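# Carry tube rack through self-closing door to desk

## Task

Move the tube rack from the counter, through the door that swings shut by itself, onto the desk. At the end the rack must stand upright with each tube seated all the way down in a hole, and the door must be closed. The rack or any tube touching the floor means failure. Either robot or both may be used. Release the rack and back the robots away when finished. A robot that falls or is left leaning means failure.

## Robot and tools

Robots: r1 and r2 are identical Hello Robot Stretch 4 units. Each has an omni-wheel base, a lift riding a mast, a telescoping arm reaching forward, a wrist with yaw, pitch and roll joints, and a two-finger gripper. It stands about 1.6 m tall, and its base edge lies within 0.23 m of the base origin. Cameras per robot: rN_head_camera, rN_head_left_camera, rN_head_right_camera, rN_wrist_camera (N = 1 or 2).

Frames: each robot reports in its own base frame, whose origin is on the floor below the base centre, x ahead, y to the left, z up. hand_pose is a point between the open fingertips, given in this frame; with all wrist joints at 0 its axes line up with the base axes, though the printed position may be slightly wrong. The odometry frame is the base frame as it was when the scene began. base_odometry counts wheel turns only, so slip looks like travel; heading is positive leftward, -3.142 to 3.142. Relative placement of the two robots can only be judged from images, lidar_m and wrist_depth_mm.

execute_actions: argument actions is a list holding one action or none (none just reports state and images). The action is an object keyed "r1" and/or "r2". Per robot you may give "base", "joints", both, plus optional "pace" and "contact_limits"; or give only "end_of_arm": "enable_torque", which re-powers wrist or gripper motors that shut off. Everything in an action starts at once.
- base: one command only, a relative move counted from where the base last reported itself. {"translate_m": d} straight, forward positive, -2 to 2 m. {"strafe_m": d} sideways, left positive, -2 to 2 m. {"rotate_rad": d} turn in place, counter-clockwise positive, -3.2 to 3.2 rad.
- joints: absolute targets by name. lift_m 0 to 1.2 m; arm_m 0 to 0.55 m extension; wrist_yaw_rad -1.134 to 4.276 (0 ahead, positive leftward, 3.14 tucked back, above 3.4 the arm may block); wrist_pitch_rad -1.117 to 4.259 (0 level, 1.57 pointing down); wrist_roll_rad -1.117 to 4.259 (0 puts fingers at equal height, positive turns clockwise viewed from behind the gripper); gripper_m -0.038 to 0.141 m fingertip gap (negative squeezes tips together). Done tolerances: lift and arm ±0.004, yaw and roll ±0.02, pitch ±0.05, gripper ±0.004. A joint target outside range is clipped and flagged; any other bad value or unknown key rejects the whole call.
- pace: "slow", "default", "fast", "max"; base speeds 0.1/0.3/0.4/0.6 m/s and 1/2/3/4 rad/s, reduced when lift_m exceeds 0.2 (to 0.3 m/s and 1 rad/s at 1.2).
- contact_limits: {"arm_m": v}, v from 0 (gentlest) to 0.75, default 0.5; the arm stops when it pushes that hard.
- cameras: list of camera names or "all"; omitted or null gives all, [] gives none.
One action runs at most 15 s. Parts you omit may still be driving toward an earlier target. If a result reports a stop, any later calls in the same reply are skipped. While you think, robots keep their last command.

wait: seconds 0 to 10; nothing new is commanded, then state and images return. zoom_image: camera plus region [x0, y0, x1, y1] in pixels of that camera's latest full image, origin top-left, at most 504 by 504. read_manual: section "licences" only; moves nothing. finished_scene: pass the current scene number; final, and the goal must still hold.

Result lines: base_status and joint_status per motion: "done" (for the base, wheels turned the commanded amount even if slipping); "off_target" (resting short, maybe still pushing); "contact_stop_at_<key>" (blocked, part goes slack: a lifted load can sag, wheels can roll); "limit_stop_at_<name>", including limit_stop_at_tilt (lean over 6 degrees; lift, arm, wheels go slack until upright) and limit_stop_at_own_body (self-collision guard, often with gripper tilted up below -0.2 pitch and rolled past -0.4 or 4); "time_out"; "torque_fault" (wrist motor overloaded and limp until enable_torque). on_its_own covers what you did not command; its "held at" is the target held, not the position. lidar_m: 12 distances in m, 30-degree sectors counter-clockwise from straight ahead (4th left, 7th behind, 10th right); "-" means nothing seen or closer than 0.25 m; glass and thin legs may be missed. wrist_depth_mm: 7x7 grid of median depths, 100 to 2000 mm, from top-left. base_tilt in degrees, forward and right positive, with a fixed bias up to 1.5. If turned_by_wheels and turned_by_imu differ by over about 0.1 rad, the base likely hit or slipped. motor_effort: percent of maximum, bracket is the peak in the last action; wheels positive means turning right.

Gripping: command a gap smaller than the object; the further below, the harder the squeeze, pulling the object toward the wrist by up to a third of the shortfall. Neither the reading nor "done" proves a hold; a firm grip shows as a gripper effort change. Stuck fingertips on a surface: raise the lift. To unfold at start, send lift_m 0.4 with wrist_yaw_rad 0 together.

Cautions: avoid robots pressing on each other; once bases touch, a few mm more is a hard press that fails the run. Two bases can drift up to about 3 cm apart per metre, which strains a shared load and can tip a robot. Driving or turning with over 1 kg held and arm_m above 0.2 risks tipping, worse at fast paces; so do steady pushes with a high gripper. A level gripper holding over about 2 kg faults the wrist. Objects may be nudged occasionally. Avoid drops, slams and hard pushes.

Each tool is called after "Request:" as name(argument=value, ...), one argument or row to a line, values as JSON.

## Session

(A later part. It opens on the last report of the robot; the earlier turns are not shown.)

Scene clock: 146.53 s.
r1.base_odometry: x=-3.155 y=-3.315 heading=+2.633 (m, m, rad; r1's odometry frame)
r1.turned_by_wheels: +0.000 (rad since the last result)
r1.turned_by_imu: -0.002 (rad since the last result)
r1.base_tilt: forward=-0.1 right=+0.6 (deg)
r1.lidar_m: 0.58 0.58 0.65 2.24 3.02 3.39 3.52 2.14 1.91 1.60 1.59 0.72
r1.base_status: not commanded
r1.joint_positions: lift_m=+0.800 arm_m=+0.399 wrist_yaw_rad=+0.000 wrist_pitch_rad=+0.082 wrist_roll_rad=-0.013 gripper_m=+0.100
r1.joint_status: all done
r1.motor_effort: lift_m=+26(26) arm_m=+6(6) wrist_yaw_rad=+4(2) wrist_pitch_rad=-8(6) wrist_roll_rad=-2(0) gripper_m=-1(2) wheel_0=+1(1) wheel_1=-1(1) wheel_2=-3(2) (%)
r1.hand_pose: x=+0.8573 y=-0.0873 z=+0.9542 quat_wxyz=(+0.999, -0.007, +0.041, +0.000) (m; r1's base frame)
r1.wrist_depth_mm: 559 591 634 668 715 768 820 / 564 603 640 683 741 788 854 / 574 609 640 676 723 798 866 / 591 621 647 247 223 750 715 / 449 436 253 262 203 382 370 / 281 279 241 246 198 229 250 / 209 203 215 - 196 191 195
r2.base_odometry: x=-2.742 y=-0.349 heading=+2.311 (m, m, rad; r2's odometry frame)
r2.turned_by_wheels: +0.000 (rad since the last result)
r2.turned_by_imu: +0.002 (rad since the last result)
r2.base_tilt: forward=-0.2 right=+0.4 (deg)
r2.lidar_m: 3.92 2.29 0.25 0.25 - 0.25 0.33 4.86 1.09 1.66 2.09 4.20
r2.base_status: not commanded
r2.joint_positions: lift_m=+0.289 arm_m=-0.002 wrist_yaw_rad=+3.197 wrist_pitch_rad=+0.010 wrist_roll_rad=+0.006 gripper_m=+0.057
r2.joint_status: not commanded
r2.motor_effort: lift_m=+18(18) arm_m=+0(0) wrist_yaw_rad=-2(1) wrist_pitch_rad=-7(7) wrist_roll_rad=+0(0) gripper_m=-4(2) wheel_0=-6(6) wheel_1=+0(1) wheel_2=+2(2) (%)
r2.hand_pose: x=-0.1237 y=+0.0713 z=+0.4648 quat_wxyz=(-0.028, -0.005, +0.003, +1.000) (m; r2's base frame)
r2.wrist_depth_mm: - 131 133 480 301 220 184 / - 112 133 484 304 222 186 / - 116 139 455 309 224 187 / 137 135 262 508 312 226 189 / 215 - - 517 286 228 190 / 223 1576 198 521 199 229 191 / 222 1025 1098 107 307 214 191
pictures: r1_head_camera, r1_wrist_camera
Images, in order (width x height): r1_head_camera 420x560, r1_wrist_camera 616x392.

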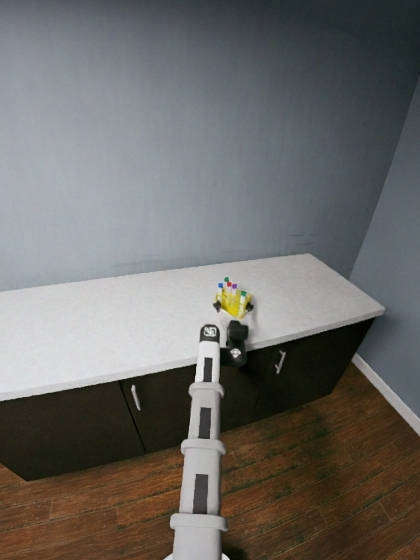

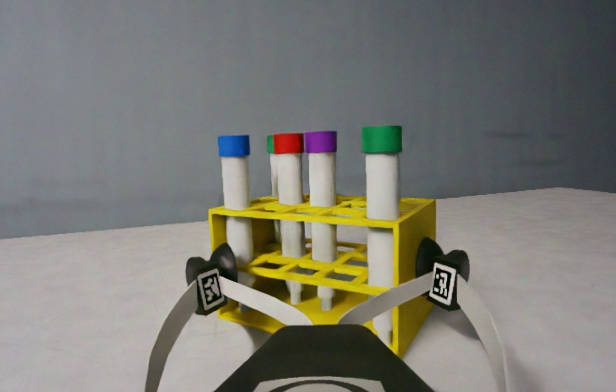

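Request:
execute_actions(
  actions=[
    {"r1":{"joints":{"gripper_m":0.141},"pace":"slow"}},
  ],
  cameras=[],
)

Request:
execute_actions(
  actions=[
    {"r1":{"joints":{"arm_m":0.2}}},
  ],
  cameras=["r1_wrist_camera","r1_head_camera"],
)

Request:
zoom_image(
  camera="r1_head_camera",
  region=[190,265,280,345],
)

Scene clock: 150.50 s.
r1.base_odometry: x=-3.155 y=-3.315 heading=+2.633 (m, m, rad; r1's odometry frame)
r1.turned_by_wheels: +0.000 (rad since the last result)
r1.turned_by_imu: -0.002 (rad since the last result)
r1.base_tilt: forward=-0.2 right=+0.6 (deg)
r1.lidar_m: 0.58 0.58 0.67 2.26 3.02 3.38 3.54 2.12 1.93 1.60 1.58 0.71
r1.base_status: not commanded
r1.joint_positions: lift_m=+0.800 arm_m=+0.399 wrist_yaw_rad=+0.000 wrist_pitch_rad=+0.082 wrist_roll_rad=-0.013 gripper_m=+0.141
r1.joint_status: all done
r1.motor_effort: lift_m=+26(26) arm_m=+6(6) wrist_yaw_rad=+3(3) wrist_pitch_rad=-7(7) wrist_roll_rad=+0(2) gripper_m=-4(4) wheel_0=+1(1) wheel_1=-1(1) wheel_2=-2(3) (%)
r1.hand_pose: x=+0.8573 y=-0.0873 z=+0.9542 quat_wxyz=(+0.999, -0.007, +0.041, +0.000) (m; r1's base frame)
r1.wrist_depth_mm: 554 597 634 676 723 778 831 / 564 597 640 683 732 778 854 / 580 603 634 668 732 809 854 / 585 621 640 247 223 759 732 / 449 442 255 260 204 343 373 / 281 262 243 205 202 229 250 / 210 204 215 - 196 199 196
r2.base_odometry: x=-2.742 y=-0.349 heading=+2.311 (m, m, rad; r2's odometry frame)
r2.turned_by_wheels: +0.000 (rad since the last result)
r2.turned_by_imu: +0.001 (rad since the last result)
r2.base_tilt: forward=-0.2 right=+0.3 (deg)
r2.lidar_m: 3.92 2.33 0.25 0.25 - 0.25 0.31 4.83 1.09 1.66 2.12 4.22
r2.base_status: not commanded
r2.joint_positions: lift_m=+0.289 arm_m=-0.002 wrist_yaw_rad=+3.197 wrist_pitch_rad=+0.010 wrist_roll_rad=+0.006 gripper_m=+0.057
r2.joint_status: not commanded
r2.motor_effort: lift_m=+18(19) arm_m=+0(0) wrist_yaw_rad=-3(2) wrist_pitch_rad=-7(7) wrist_roll_rad=-1(1) gripper_m=-2(2) wheel_0=-5(6) wheel_1=+0(0) wheel_2=+2(2) (%)
r2.hand_pose: x=-0.1237 y=+0.0713 z=+0.4648 quat_wxyz=(-0.028, -0.005, +0.003, +1.000) (m; r2's base frame)
r2.wrist_depth_mm: - 131 133 480 301 220 183 / - 112 133 484 306 223 185 / - 116 139 455 309 224 187 / 137 135 260 504 312 227 189 / 215 - - 512 286 228 190 / 224 1618 198 521 199 229 191 / 221 1025 1098 107 307 214 191
pictures: none
No camera images: the call's "cameras" was empty. Leave "cameras" out to get every camera's image.

Scene clock: 152.20 s.
r1.base_odometry: x=-3.155 y=-3.315 heading=+2.633 (m, m, rad; r1's odometry frame)
r1.turned_by_wheels: +0.000 (rad since the last result)
r1.turned_by_imu: -0.001 (rad since the last result)
r1.base_tilt: forward=-0.2 right=+0.7 (deg)
r1.lidar_m: 0.59 0.58 0.66 2.23 3.02 3.39 3.53 2.12 1.94 1.59 1.58 0.72
r1.base_status: not commanded
r1.joint_positions: lift_m=+0.800 arm_m=+0.201 wrist_yaw_rad=+0.000 wrist_pitch_rad=+0.082 wrist_roll_rad=-0.013 gripper_m=+0.141
r1.joint_status: all done
r1.motor_effort: lift_m=+26(25) arm_m=-8(5) wrist_yaw_rad=+4(1) wrist_pitch_rad=-9(9) wrist_roll_rad=+0(1) gripper_m=-1(0) wheel_0=+1(1) wheel_1=-1(1) wheel_2=-3(2) (%)
r1.hand_pose: x=+0.6598 y=-0.0874 z=+0.9540 quat_wxyz=(+0.999, -0.007, +0.041, +0.000) (m; r1's base frame)
r1.wrist_depth_mm: 723 750 798 854 917 991 1042 / 723 768 831 866 931 1008 1078 / 741 788 820 866 946 1042 1098 / 741 778 820 455 654 759 723 / 449 442 427 415 402 343 370 / 282 263 244 242 256 276 304 / 209 215 224 - 268 314 343
r2.base_odometry: x=-2.742 y=-0.349 heading=+2.311 (m, m, rad; r2's odometry frame)
r2.turned_by_wheels: +0.000 (rad since the last result)
r2.turned_by_imu: +0.001 (rad since the last result)
r2.base_tilt: forward=-0.3 right=+0.3 (deg)
r2.lidar_m: 3.93 2.29 0.25 0.25 - 0.25 0.35 4.84 1.12 1.66 2.12 4.19
r2.base_status: not commanded
r2.joint_positions: lift_m=+0.289 arm_m=-0.002 wrist_yaw_rad=+3.197 wrist_pitch_rad=+0.010 wrist_roll_rad=+0.006 gripper_m=+0.057
r2.joint_status: not commanded
r2.motor_effort: lift_m=+18(18) arm_m=+0(0) wrist_yaw_rad=-1(2) wrist_pitch_rad=-7(7) wrist_roll_rad=+0(0) gripper_m=-1(2) wheel_0=-6(6) wheel_1=+0(1) wheel_2=+2(2) (%)
r2.hand_pose: x=-0.1237 y=+0.0713 z=+0.4648 quat_wxyz=(-0.028, -0.005, +0.003, +1.000) (m; r2's base frame)
r2.wrist_depth_mm: - 131 133 477 303 220 184 / - 112 133 488 306 222 186 / - 116 139 459 309 224 187 / 137 135 260 508 312 226 189 / 215 - - 517 286 229 189 / 224 1576 198 521 199 229 191 / 222 1025 1098 107 306 214 192
pictures: r1_head_camera, r1_wrist_camera
Images, in order (width x height): r1_head_camera 420x560, r1_wrist_camera 616x392.

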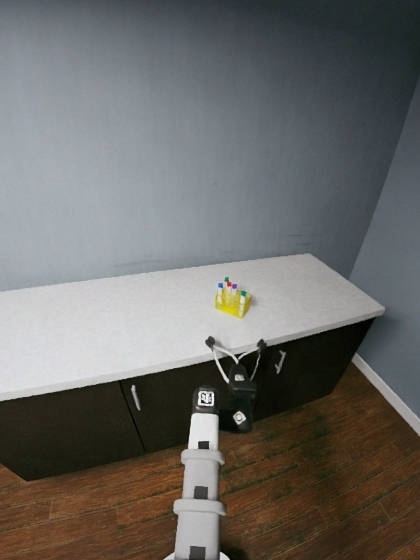

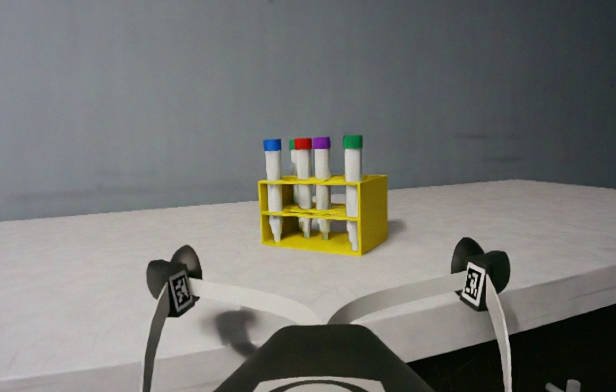

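Region (190, 265, 280, 345) of r1_head_camera's 420x560 image, scaled by 5.600, with more detail than that image has.

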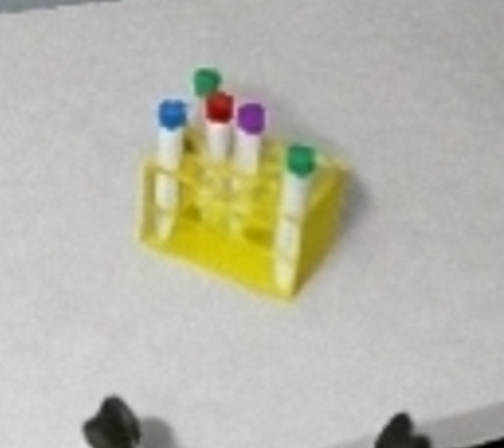

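Request:
execute_actions(
  actions=[
    {"r1":{"base":{"rotate_rad":-0.42},"joints":{"arm_m":0.1}}},
  ],
  cameras=[],
)

Request:
execute_actions(
  actions=[
    {"r1":{"base":{"strafe_m":0.366}}},
  ],
  cameras=["r1_wrist_camera","r1_head_camera"],
)

Scene clock: 156.47 s.
r1.base_odometry: x=-3.155 y=-3.315 heading=+2.213 (m, m, rad; r1's odometry frame)
r1.turned_by_wheels: -0.419 (rad since the last result)
r1.turned_by_imu: -0.417 (rad since the last result)
r1.base_tilt: forward=-0.2 right=+0.6 (deg)
r1.lidar_m: 0.67 0.58 0.58 0.69 2.69 3.03 3.62 3.50 2.13 1.82 1.59 1.13
r1.base_status: done
r1.joint_positions: lift_m=+0.800 arm_m=+0.101 wrist_yaw_rad=+0.000 wrist_pitch_rad=+0.083 wrist_roll_rad=-0.013 gripper_m=+0.141
r1.joint_status: all done
r1.motor_effort: lift_m=+25(26) arm_m=-8(5) wrist_yaw_rad=+4(5) wrist_pitch_rad=-8(8) wrist_roll_rad=+1(1) gripper_m=-1(1) wheel_0=+1(7) wheel_1=+3(7) wheel_2=+2(4) (%)
r1.hand_pose: x=+0.5597 y=-0.0875 z=+0.9541 quat_wxyz=(+0.999, -0.007, +0.041, +0.000) (m; r1's base frame)
r1.wrist_depth_mm: 842 960 1118 1308 1464 1205 1078 / 842 976 1118 1366 1537 1255 1078 / 854 976 1160 1397 1537 1281 1098 / 521 788 946 878 820 1281 1118 / 452 445 492 580 741 1229 1138 / 357 399 473 549 715 1255 1160 / 370 415 492 - 831 1366 1160
r2.base_odometry: x=-2.742 y=-0.349 heading=+2.311 (m, m, rad; r2's odometry frame)
r2.turned_by_wheels: +0.000 (rad since the last result)
r2.turned_by_imu: +0.002 (rad since the last result)
r2.base_tilt: forward=-0.3 right=+0.3 (deg)
r2.lidar_m: 3.92 2.31 0.25 0.25 - 0.25 0.33 4.85 1.12 1.65 2.11 4.22
r2.base_status: not commanded
r2.joint_positions: lift_m=+0.289 arm_m=-0.002 wrist_yaw_rad=+3.197 wrist_pitch_rad=+0.010 wrist_roll_rad=+0.006 gripper_m=+0.057
r2.joint_status: not commanded
r2.motor_effort: lift_m=+18(18) arm_m=+0(0) wrist_yaw_rad=-1(4) wrist_pitch_rad=-7(7) wrist_roll_rad=-1(0) gripper_m=-7(4) wheel_0=-6(5) wheel_1=+0(0) wheel_2=+2(2) (%)
r2.hand_pose: x=-0.1237 y=+0.0713 z=+0.4648 quat_wxyz=(-0.028, -0.005, +0.003, +1.000) (m; r2's base frame)
r2.wrist_depth_mm: - 131 133 477 303 220 185 / - 112 133 484 304 223 186 / - 116 139 455 310 224 187 / 137 135 260 508 312 227 188 / 215 - - 512 286 228 189 / 224 1537 198 525 200 229 191 / 222 1042 1098 107 307 213 192
pictures: none
No camera images: the call's "cameras" was empty. Leave "cameras" out to get every camera's image.

Scene clock: 159.00 s.
r1.base_odometry: x=-3.448 y=-3.534 heading=+2.213 (m, m, rad; r1's odometry frame)
r1.turned_by_wheels: +0.000 (rad since the last result)
r1.turned_by_imu: -0.001 (rad since the last result)
r1.base_tilt: forward=-0.2 right=+0.6 (deg)
r1.lidar_m: 0.38 0.34 0.33 0.40 2.15 2.77 3.29 3.75 2.45 2.12 1.85 0.65
r1.base_status: done
r1.joint_positions: lift_m=+0.800 arm_m=+0.101 wrist_yaw_rad=+0.000 wrist_pitch_rad=+0.083 wrist_roll_rad=-0.013 gripper_m=+0.141
r1.joint_status: not commanded
r1.motor_effort: lift_m=+24(25) arm_m=-8(8) wrist_yaw_rad=+5(4) wrist_pitch_rad=-8(8) wrist_roll_rad=+0(2) gripper_m=-2(1) wheel_0=+2(9) wheel_1=-1(8) wheel_2=+0(3) (%)
r1.hand_pose: x=+0.5597 y=-0.0875 z=+0.9542 quat_wxyz=(+0.999, -0.007, +0.041, +0.000) (m; r1's base frame)
r1.wrist_depth_mm: 647 732 854 1042 1229 1464 1281 / 661 741 878 1042 1281 1464 1308 / 668 750 878 1008 1308 1499 1336 / 676 741 854 504 683 759 723 / 455 442 433 418 404 397 654 / 285 264 245 243 286 387 691 / 211 206 216 - 357 455 732
r2.base_odometry: x=-2.742 y=-0.349 heading=+2.311 (m, m, rad; r2's odometry frame)
r2.turned_by_wheels: +0.000 (rad since the last result)
r2.turned_by_imu: +0.001 (rad since the last result)
r2.base_tilt: forward=-0.2 right=+0.3 (deg)
r2.lidar_m: 3.95 2.30 0.25 0.25 - 0.25 0.34 4.86 1.11 1.66 2.45 4.23
r2.base_status: not commanded
r2.joint_positions: lift_m=+0.289 arm_m=-0.002 wrist_yaw_rad=+3.197 wrist_pitch_rad=+0.010 wrist_roll_rad=+0.006 gripper_m=+0.057
r2.joint_status: not commanded
r2.motor_effort: lift_m=+18(18) arm_m=+0(0) wrist_yaw_rad=-2(1) wrist_pitch_rad=-7(7) wrist_roll_rad=+0(0) gripper_m=-2(4) wheel_0=-5(6) wheel_1=+0(0) wheel_2=+2(2) (%)
r2.hand_pose: x=-0.1237 y=+0.0713 z=+0.4648 quat_wxyz=(-0.028, -0.005, +0.003, +1.000) (m; r2's base frame)
r2.wrist_depth_mm: - 131 133 480 301 220 185 / - 112 133 480 306 223 186 / - 116 139 455 309 224 187 / 137 135 260 504 314 226 189 / 215 - - 512 286 229 190 / 224 1576 198 525 199 229 191 / 221 1042 1078 107 307 214 192
pictures: r1_head_camera, r1_wrist_camera
Images, in order (width x height): r1_head_camera 420x560, r1_wrist_camera 616x392.

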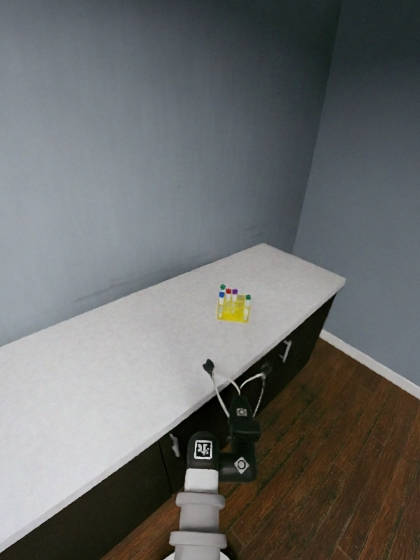

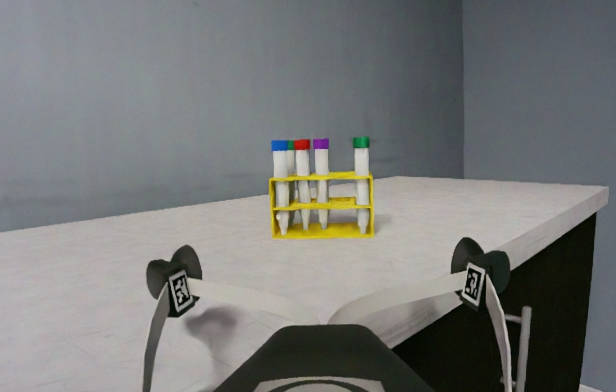

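Request:
execute_actions(
  actions=[
    {"r1":{"joints":{"arm_m":0.25}}},
  ],
  cameras=["r1_wrist_camera"],
)

Scene clock: 161.90 s.
r1.base_odometry: x=-3.448 y=-3.534 heading=+2.213 (m, m, rad; r1's odometry frame)
r1.turned_by_wheels: +0.000 (rad since the last result)
r1.turned_by_imu: -0.001 (rad since the last result)
r1.base_tilt: forward=-0.2 right=+0.6 (deg)
r1.lidar_m: 0.39 0.34 0.33 0.40 2.15 2.76 3.29 3.73 2.45 2.14 1.85 0.64
r1.base_status: not commanded
r1.joint_positions: lift_m=+0.800 arm_m=+0.249 wrist_yaw_rad=+0.000 wrist_pitch_rad=+0.082 wrist_roll_rad=-0.013 gripper_m=+0.141
r1.joint_status: all done
r1.motor_effort: lift_m=+24(24) arm_m=+8(8) wrist_yaw_rad=+4(5) wrist_pitch_rad=-9(10) wrist_roll_rad=+0(1) gripper_m=+1(1) wheel_0=+1(1) wheel_1=-2(2) wheel_2=+0(0) (%)
r1.hand_pose: x=+0.7071 y=-0.0874 z=+0.9542 quat_wxyz=(+0.999, -0.007, +0.041, +0.000) (m; r1's base frame)
r1.wrist_depth_mm: 564 640 750 878 1098 1336 1205 / 564 634 759 891 1118 1366 1205 / 574 654 750 891 1138 1366 1229 / 585 654 732 382 654 759 732 / 452 442 387 362 345 343 370 / 281 262 243 241 236 229 251 / 210 205 216 - 207 199 209
r2.base_odometry: x=-2.742 y=-0.349 heading=+2.311 (m, m, rad; r2's odometry frame)
r2.turned_by_wheels: +0.000 (rad since the last result)
r2.turned_by_imu: +0.001 (rad since the last result)
r2.base_tilt: forward=-0.3 right=+0.3 (deg)
r2.lidar_m: 3.93 2.31 0.25 0.25 - 0.25 0.33 4.84 1.10 1.66 2.45 4.23
r2.base_status: not commanded
r2.joint_positions: lift_m=+0.289 arm_m=-0.002 wrist_yaw_rad=+3.197 wrist_pitch_rad=+0.010 wrist_roll_rad=+0.006 gripper_m=+0.057
r2.joint_status: not commanded
r2.motor_effort: lift_m=+18(18) arm_m=+0(0) wrist_yaw_rad=-2(2) wrist_pitch_rad=-8(7) wrist_roll_rad=+0(0) gripper_m=-5(2) wheel_0=-6(6) wheel_1=-1(0) wheel_2=+2(2) (%)
r2.hand_pose: x=-0.1237 y=+0.0713 z=+0.4648 quat_wxyz=(-0.028, -0.005, +0.003, +1.000) (m; r2's base frame)
r2.wrist_depth_mm: - 131 133 480 303 220 184 / - 112 133 484 306 222 186 / - 116 139 459 309 224 187 / 137 135 260 504 314 226 189 / 216 - - 517 286 229 190 / 223 1576 198 521 200 229 191 / 222 1042 1098 107 309 213 192
pictures: r1_wrist_camera
Images, in order (width x height): r1_wrist_camera 616x392.

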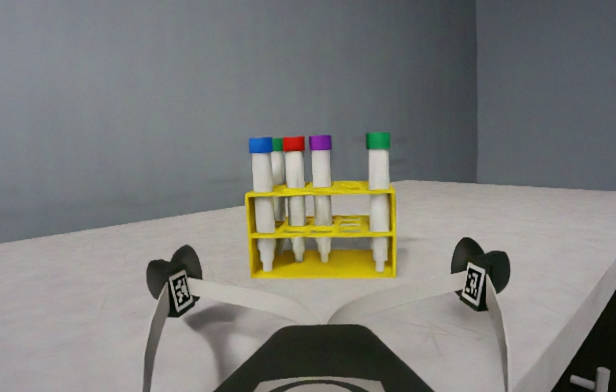

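Request:
execute_actions(
  actions=[
    {"r1":{"base":{"strafe_m":0.004},"joints":{"arm_m":0.33},"pace":"slow"}},
  ],
  cameras=["r1_wrist_camera"],
)

Scene clock: 166.33 s.
r1.base_odometry: x=-3.451 y=-3.536 heading=+2.213 (m, m, rad; r1's odometry frame)
r1.turned_by_wheels: +0.000 (rad since the last result)
r1.turned_by_imu: -0.002 (rad since the last result)
r1.base_tilt: forward=-0.1 right=+0.6 (deg)
r1.lidar_m: 0.38 0.32 0.33 0.40 2.16 2.76 3.29 3.75 2.47 2.13 1.85 0.66
r1.base_status: done
r1.joint_positions: lift_m=+0.800 arm_m=+0.329 wrist_yaw_rad=+0.000 wrist_pitch_rad=+0.082 wrist_roll_rad=-0.013 gripper_m=+0.141
r1.joint_status: all done
r1.motor_effort: lift_m=+24(24) arm_m=+8(9) wrist_yaw_rad=+3(4) wrist_pitch_rad=-8(8) wrist_roll_rad=+0(0) gripper_m=+1(1) wheel_0=-3(5) wheel_1=+3(4) wheel_2=+0(1) (%)
r1.hand_pose: x=+0.7870 y=-0.0874 z=+0.9542 quat_wxyz=(+0.999, -0.007, +0.041, +0.000) (m; r1's base frame)
r1.wrist_depth_mm: 512 580 676 809 1008 1281 1182 / 521 591 691 809 1008 1281 1182 / 530 597 676 788 976 1308 1205 / 535 603 654 279 290 750 723 / 449 439 259 282 251 343 370 / 282 262 243 241 234 229 250 / 209 204 215 - 206 198 196
r2.base_odometry: x=-2.742 y=-0.349 heading=+2.311 (m, m, rad; r2's odometry frame)
r2.turned_by_wheels: +0.000 (rad since the last result)
r2.turned_by_imu: +0.002 (rad since the last result)
r2.base_tilt: forward=-0.3 right=+0.3 (deg)
r2.lidar_m: 3.92 2.31 0.25 0.25 - 0.25 0.34 4.84 1.09 1.65 2.44 4.21
r2.base_status: not commanded
r2.joint_positions: lift_m=+0.289 arm_m=-0.002 wrist_yaw_rad=+3.197 wrist_pitch_rad=+0.010 wrist_roll_rad=+0.006 gripper_m=+0.057
r2.joint_status: not commanded
r2.motor_effort: lift_m=+18(19) arm_m=+0(0) wrist_yaw_rad=+0(1) wrist_pitch_rad=-8(7) wrist_roll_rad=-1(0) gripper_m=-4(3) wheel_0=-6(6) wheel_1=+0(0) wheel_2=+2(2) (%)
r2.hand_pose: x=-0.1237 y=+0.0713 z=+0.4648 quat_wxyz=(-0.028, -0.005, +0.003, +1.000) (m; r2's base frame)
r2.wrist_depth_mm: - 131 133 480 301 220 184 / - 112 133 484 307 223 186 / - 116 139 455 309 224 187 / 137 135 260 508 312 226 189 / 216 - - 517 286 229 190 / 224 1576 198 521 199 229 191 / 222 1025 1098 107 309 214 192
pictures: r1_wrist_camera
Images, in order (width x height): r1_wrist_camera 616x392.

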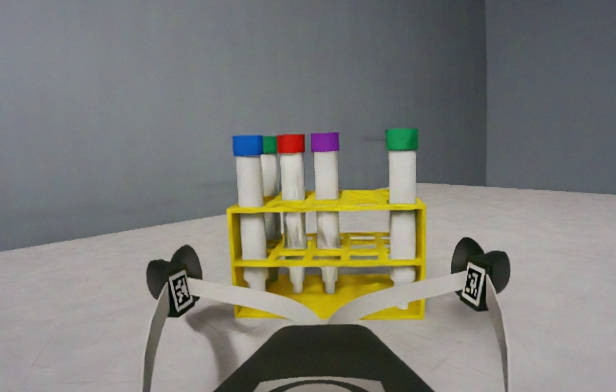

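Request:
execute_actions(
  actions=[
    {"r1":{"joints":{"arm_m":0.385},"pace":"slow"}},
  ],
  cameras=["r1_wrist_camera","r1_head_camera"],
)

Request:
zoom_image(
  camera="r1_head_camera",
  region=[190,265,280,345],
)

Scene clock: 169.53 s.
r1.base_odometry: x=-3.451 y=-3.536 heading=+2.213 (m, m, rad; r1's odometry frame)
r1.turned_by_wheels: +0.000 (rad since the last result)
r1.turned_by_imu: -0.001 (rad since the last result)
r1.base_tilt: forward=-0.1 right=+0.6 (deg)
r1.lidar_m: 0.38 0.33 0.33 0.40 2.15 2.77 3.29 3.76 2.46 2.11 1.85 0.65
r1.base_status: not commanded
r1.joint_positions: lift_m=+0.800 arm_m=+0.384 wrist_yaw_rad=+0.000 wrist_pitch_rad=+0.082 wrist_roll_rad=-0.013 gripper_m=+0.141
r1.joint_status: all done
r1.motor_effort: lift_m=+24(24) arm_m=+8(6) wrist_yaw_rad=+4(2) wrist_pitch_rad=-9(9) wrist_roll_rad=-1(2) gripper_m=+1(1) wheel_0=-3(3) wheel_1=+3(3) wheel_2=+0(0) (%)
r1.hand_pose: x=+0.8420 y=-0.0874 z=+0.9542 quat_wxyz=(+0.999, -0.007, +0.041, +0.000) (m; r1's base frame)
r1.wrist_depth_mm: 484 544 634 759 946 1205 1138 / 488 554 647 768 960 1229 1138 / 496 559 615 715 904 1281 1160 / 496 564 253 228 232 750 723 / 449 439 208 230 220 214 370 / 281 262 213 198 204 223 249 / 209 204 210 - 202 194 196
r2.base_odometry: x=-2.742 y=-0.349 heading=+2.311 (m, m, rad; r2's odometry frame)
r2.turned_by_wheels: +0.000 (rad since the last result)
r2.turned_by_imu: +0.001 (rad since the last result)
r2.base_tilt: forward=-0.2 right=+0.3 (deg)
r2.lidar_m: 3.92 2.29 0.25 0.25 - 0.25 0.32 4.85 1.10 1.66 2.44 4.22
r2.base_status: not commanded
r2.joint_positions: lift_m=+0.289 arm_m=-0.002 wrist_yaw_rad=+3.197 wrist_pitch_rad=+0.010 wrist_roll_rad=+0.006 gripper_m=+0.057
r2.joint_status: not commanded
r2.motor_effort: lift_m=+18(19) arm_m=+0(0) wrist_yaw_rad=-1(1) wrist_pitch_rad=-7(7) wrist_roll_rad=-1(0) gripper_m=-3(4) wheel_0=-6(6) wheel_1=-1(0) wheel_2=+2(2) (%)
r2.hand_pose: x=-0.1237 y=+0.0713 z=+0.4648 quat_wxyz=(-0.028, -0.005, +0.003, +1.000) (m; r2's base frame)
r2.wrist_depth_mm: - 131 133 477 301 220 185 / - 112 133 484 306 222 185 / - 116 139 455 310 224 187 / 137 135 260 504 312 226 189 / 214 - - 512 287 229 190 / 223 1576 198 521 199 229 191 / 222 1025 1098 107 307 213 192
pictures: r1_head_camera, r1_wrist_camera
Images, in order (width x height): r1_head_camera 420x560, r1_wrist_camera 616x392.

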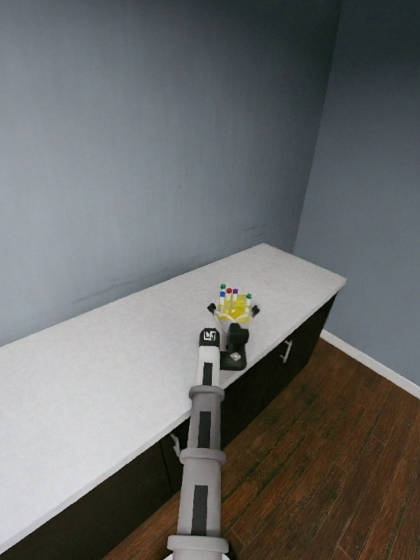

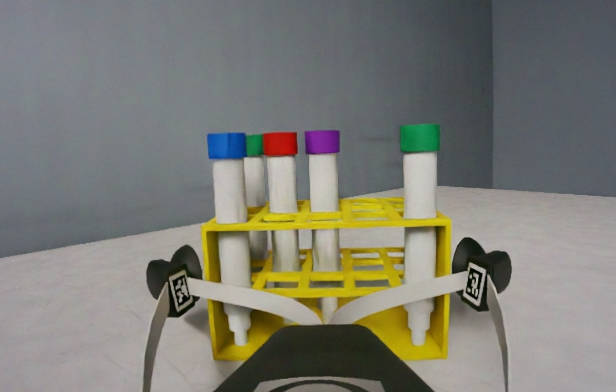

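Region (190, 265, 280, 345) of r1_head_camera's 420x560 image, scaled by 5.600, with more detail than that image has.

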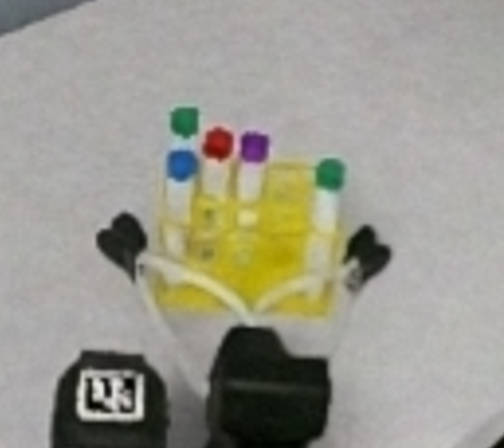

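Request:
execute_actions(
  actions=[
    {"r1":{"joints":{"arm_m":0.40},"pace":"slow"}},
  ],
  cameras=[],
)

Request:
execute_actions(
  actions=[
    {"r1":{"joints":{"gripper_m":0.085},"pace":"slow"}},
  ],
  cameras=["r1_wrist_camera","r1_head_camera"],
)

Request:
zoom_image(
  camera="r1_head_camera",
  region=[190,265,280,345],
)

Scene clock: 172.57 s.
r1.base_odometry: x=-3.451 y=-3.536 heading=+2.213 (m, m, rad; r1's odometry frame)
r1.turned_by_wheels: +0.000 (rad since the last result)
r1.turned_by_imu: -0.001 (rad since the last result)
r1.base_tilt: forward=-0.1 right=+0.6 (deg)
r1.lidar_m: 0.39 0.32 0.34 0.40 2.14 2.74 3.28 3.74 2.46 2.13 1.85 0.65
r1.base_status: not commanded
r1.joint_positions: lift_m=+0.800 arm_m=+0.399 wrist_yaw_rad=+0.000 wrist_pitch_rad=+0.082 wrist_roll_rad=-0.013 gripper_m=+0.141
r1.joint_status: all done
r1.motor_effort: lift_m=+24(24) arm_m=+8(8) wrist_yaw_rad=+3(5) wrist_pitch_rad=-9(8) wrist_roll_rad=+0(0) gripper_m=-1(0) wheel_0=-3(3) wheel_1=+3(3) wheel_2=+0(0) (%)
r1.hand_pose: x=+0.8570 y=-0.0874 z=+0.9542 quat_wxyz=(+0.999, -0.007, +0.041, +0.000) (m; r1's base frame)
r1.wrist_depth_mm: 477 539 627 750 917 1205 1138 / 480 544 627 759 931 1229 1138 / 484 549 597 707 891 1255 1160 / 488 554 253 225 214 759 732 / 452 439 206 228 220 214 370 / 282 260 209 196 203 224 249 / 209 204 210 - 201 193 195
r2.base_odometry: x=-2.742 y=-0.349 heading=+2.311 (m, m, rad; r2's odometry frame)
r2.turned_by_wheels: +0.000 (rad since the last result)
r2.turned_by_imu: +0.001 (rad since the last result)
r2.base_tilt: forward=-0.2 right=+0.3 (deg)
r2.lidar_m: 3.94 2.30 0.25 0.25 - 0.25 0.33 4.82 1.09 1.65 2.46 4.22
r2.base_status: not commanded
r2.joint_positions: lift_m=+0.289 arm_m=-0.002 wrist_yaw_rad=+3.197 wrist_pitch_rad=+0.010 wrist_roll_rad=+0.006 gripper_m=+0.057
r2.joint_status: not commanded
r2.motor_effort: lift_m=+18(18) arm_m=+0(0) wrist_yaw_rad=-1(3) wrist_pitch_rad=-7(8) wrist_roll_rad=+0(0) gripper_m=-5(2) wheel_0=-5(6) wheel_1=-1(0) wheel_2=+2(2) (%)
r2.hand_pose: x=-0.1237 y=+0.0713 z=+0.4648 quat_wxyz=(-0.028, -0.005, +0.003, +1.000) (m; r2's base frame)
r2.wrist_depth_mm: - 131 133 477 301 220 184 / - 112 133 488 306 222 186 / - 116 139 459 309 224 187 / 137 135 259 504 314 226 189 / 215 - - 512 286 228 190 / 224 1576 198 521 199 229 191 / 222 1042 1098 107 307 213 192
pictures: none
No camera images: the call's "cameras" was empty. Leave "cameras" out to get every camera's image.

Scene clock: 175.60 s.
r1.base_odometry: x=-3.451 y=-3.536 heading=+2.213 (m, m, rad; r1's odometry frame)
r1.turned_by_wheels: +0.000 (rad since the last result)
r1.turned_by_imu: -0.001 (rad since the last result)
r1.base_tilt: forward=-0.1 right=+0.6 (deg)
r1.lidar_m: 0.38 0.32 0.32 0.40 2.16 2.75 3.29 3.73 2.44 2.12 1.86 0.64
r1.base_status: not commanded
r1.joint_positions: lift_m=+0.800 arm_m=+0.399 wrist_yaw_rad=+0.000 wrist_pitch_rad=+0.083 wrist_roll_rad=-0.013 gripper_m=+0.085
r1.joint_status: all done
r1.motor_effort: lift_m=+24(24) arm_m=+8(8) wrist_yaw_rad=+4(4) wrist_pitch_rad=-10(12) wrist_roll_rad=+1(1) gripper_m=-22(23) wheel_0=-3(3) wheel_1=+3(3) wheel_2=+0(0) (%)
r1.hand_pose: x=+0.8570 y=-0.0874 z=+0.9540 quat_wxyz=(+0.999, -0.007, +0.042, +0.000) (m; r1's base frame)
r1.wrist_depth_mm: 473 539 621 741 917 1205 1098 / 480 539 634 759 917 1255 1138 / 484 549 603 216 878 1229 1138 / 492 559 243 216 206 759 715 / 445 436 198 221 216 345 368 / 278 243 193 212 191 186 248 / 207 203 204 - 198 190 -
r2.base_odometry: x=-2.742 y=-0.349 heading=+2.311 (m, m, rad; r2's odometry frame)
r2.turned_by_wheels: +0.000 (rad since the last result)
r2.turned_by_imu: +0.001 (rad since the last result)
r2.base_tilt: forward=-0.3 right=+0.3 (deg)
r2.lidar_m: 3.93 2.30 0.25 0.25 - 0.25 0.33 4.85 1.08 1.65 2.43 4.23
r2.base_status: not commanded
r2.joint_positions: lift_m=+0.289 arm_m=-0.002 wrist_yaw_rad=+3.197 wrist_pitch_rad=+0.010 wrist_roll_rad=+0.006 gripper_m=+0.057
r2.joint_status: not commanded
r2.motor_effort: lift_m=+18(18) arm_m=+0(0) wrist_yaw_rad=+1(2) wrist_pitch_rad=-8(8) wrist_roll_rad=-1(0) gripper_m=-1(5) wheel_0=-6(6) wheel_1=+0(0) wheel_2=+2(2) (%)
r2.hand_pose: x=-0.1237 y=+0.0713 z=+0.4648 quat_wxyz=(-0.028, -0.005, +0.003, +1.000) (m; r2's base frame)
r2.wrist_depth_mm: - 131 133 477 301 220 184 / - 112 133 488 306 222 186 / - 116 139 459 309 224 187 / 137 135 260 508 312 226 189 / 215 - - 512 286 228 190 / 224 1576 198 521 199 229 191 / 222 1042 1098 107 307 214 192
pictures: r1_head_camera, r1_wrist_camera
Images, in order (width x height): r1_head_camera 420x560, r1_wrist_camera 616x392.

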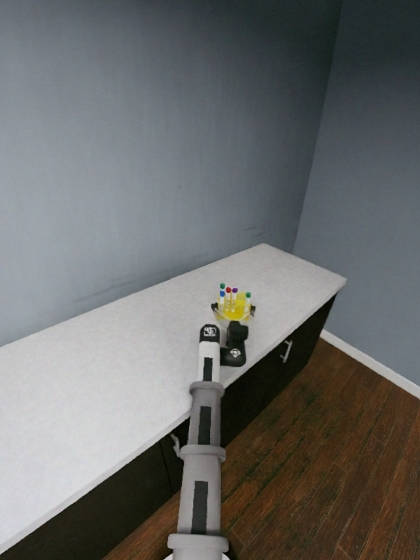

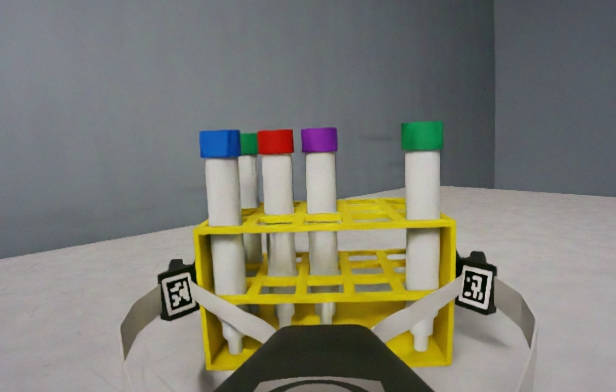

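Region (190, 265, 280, 345) of r1_head_camera's 420x560 image, scaled by 5.600, with more detail than that image has.

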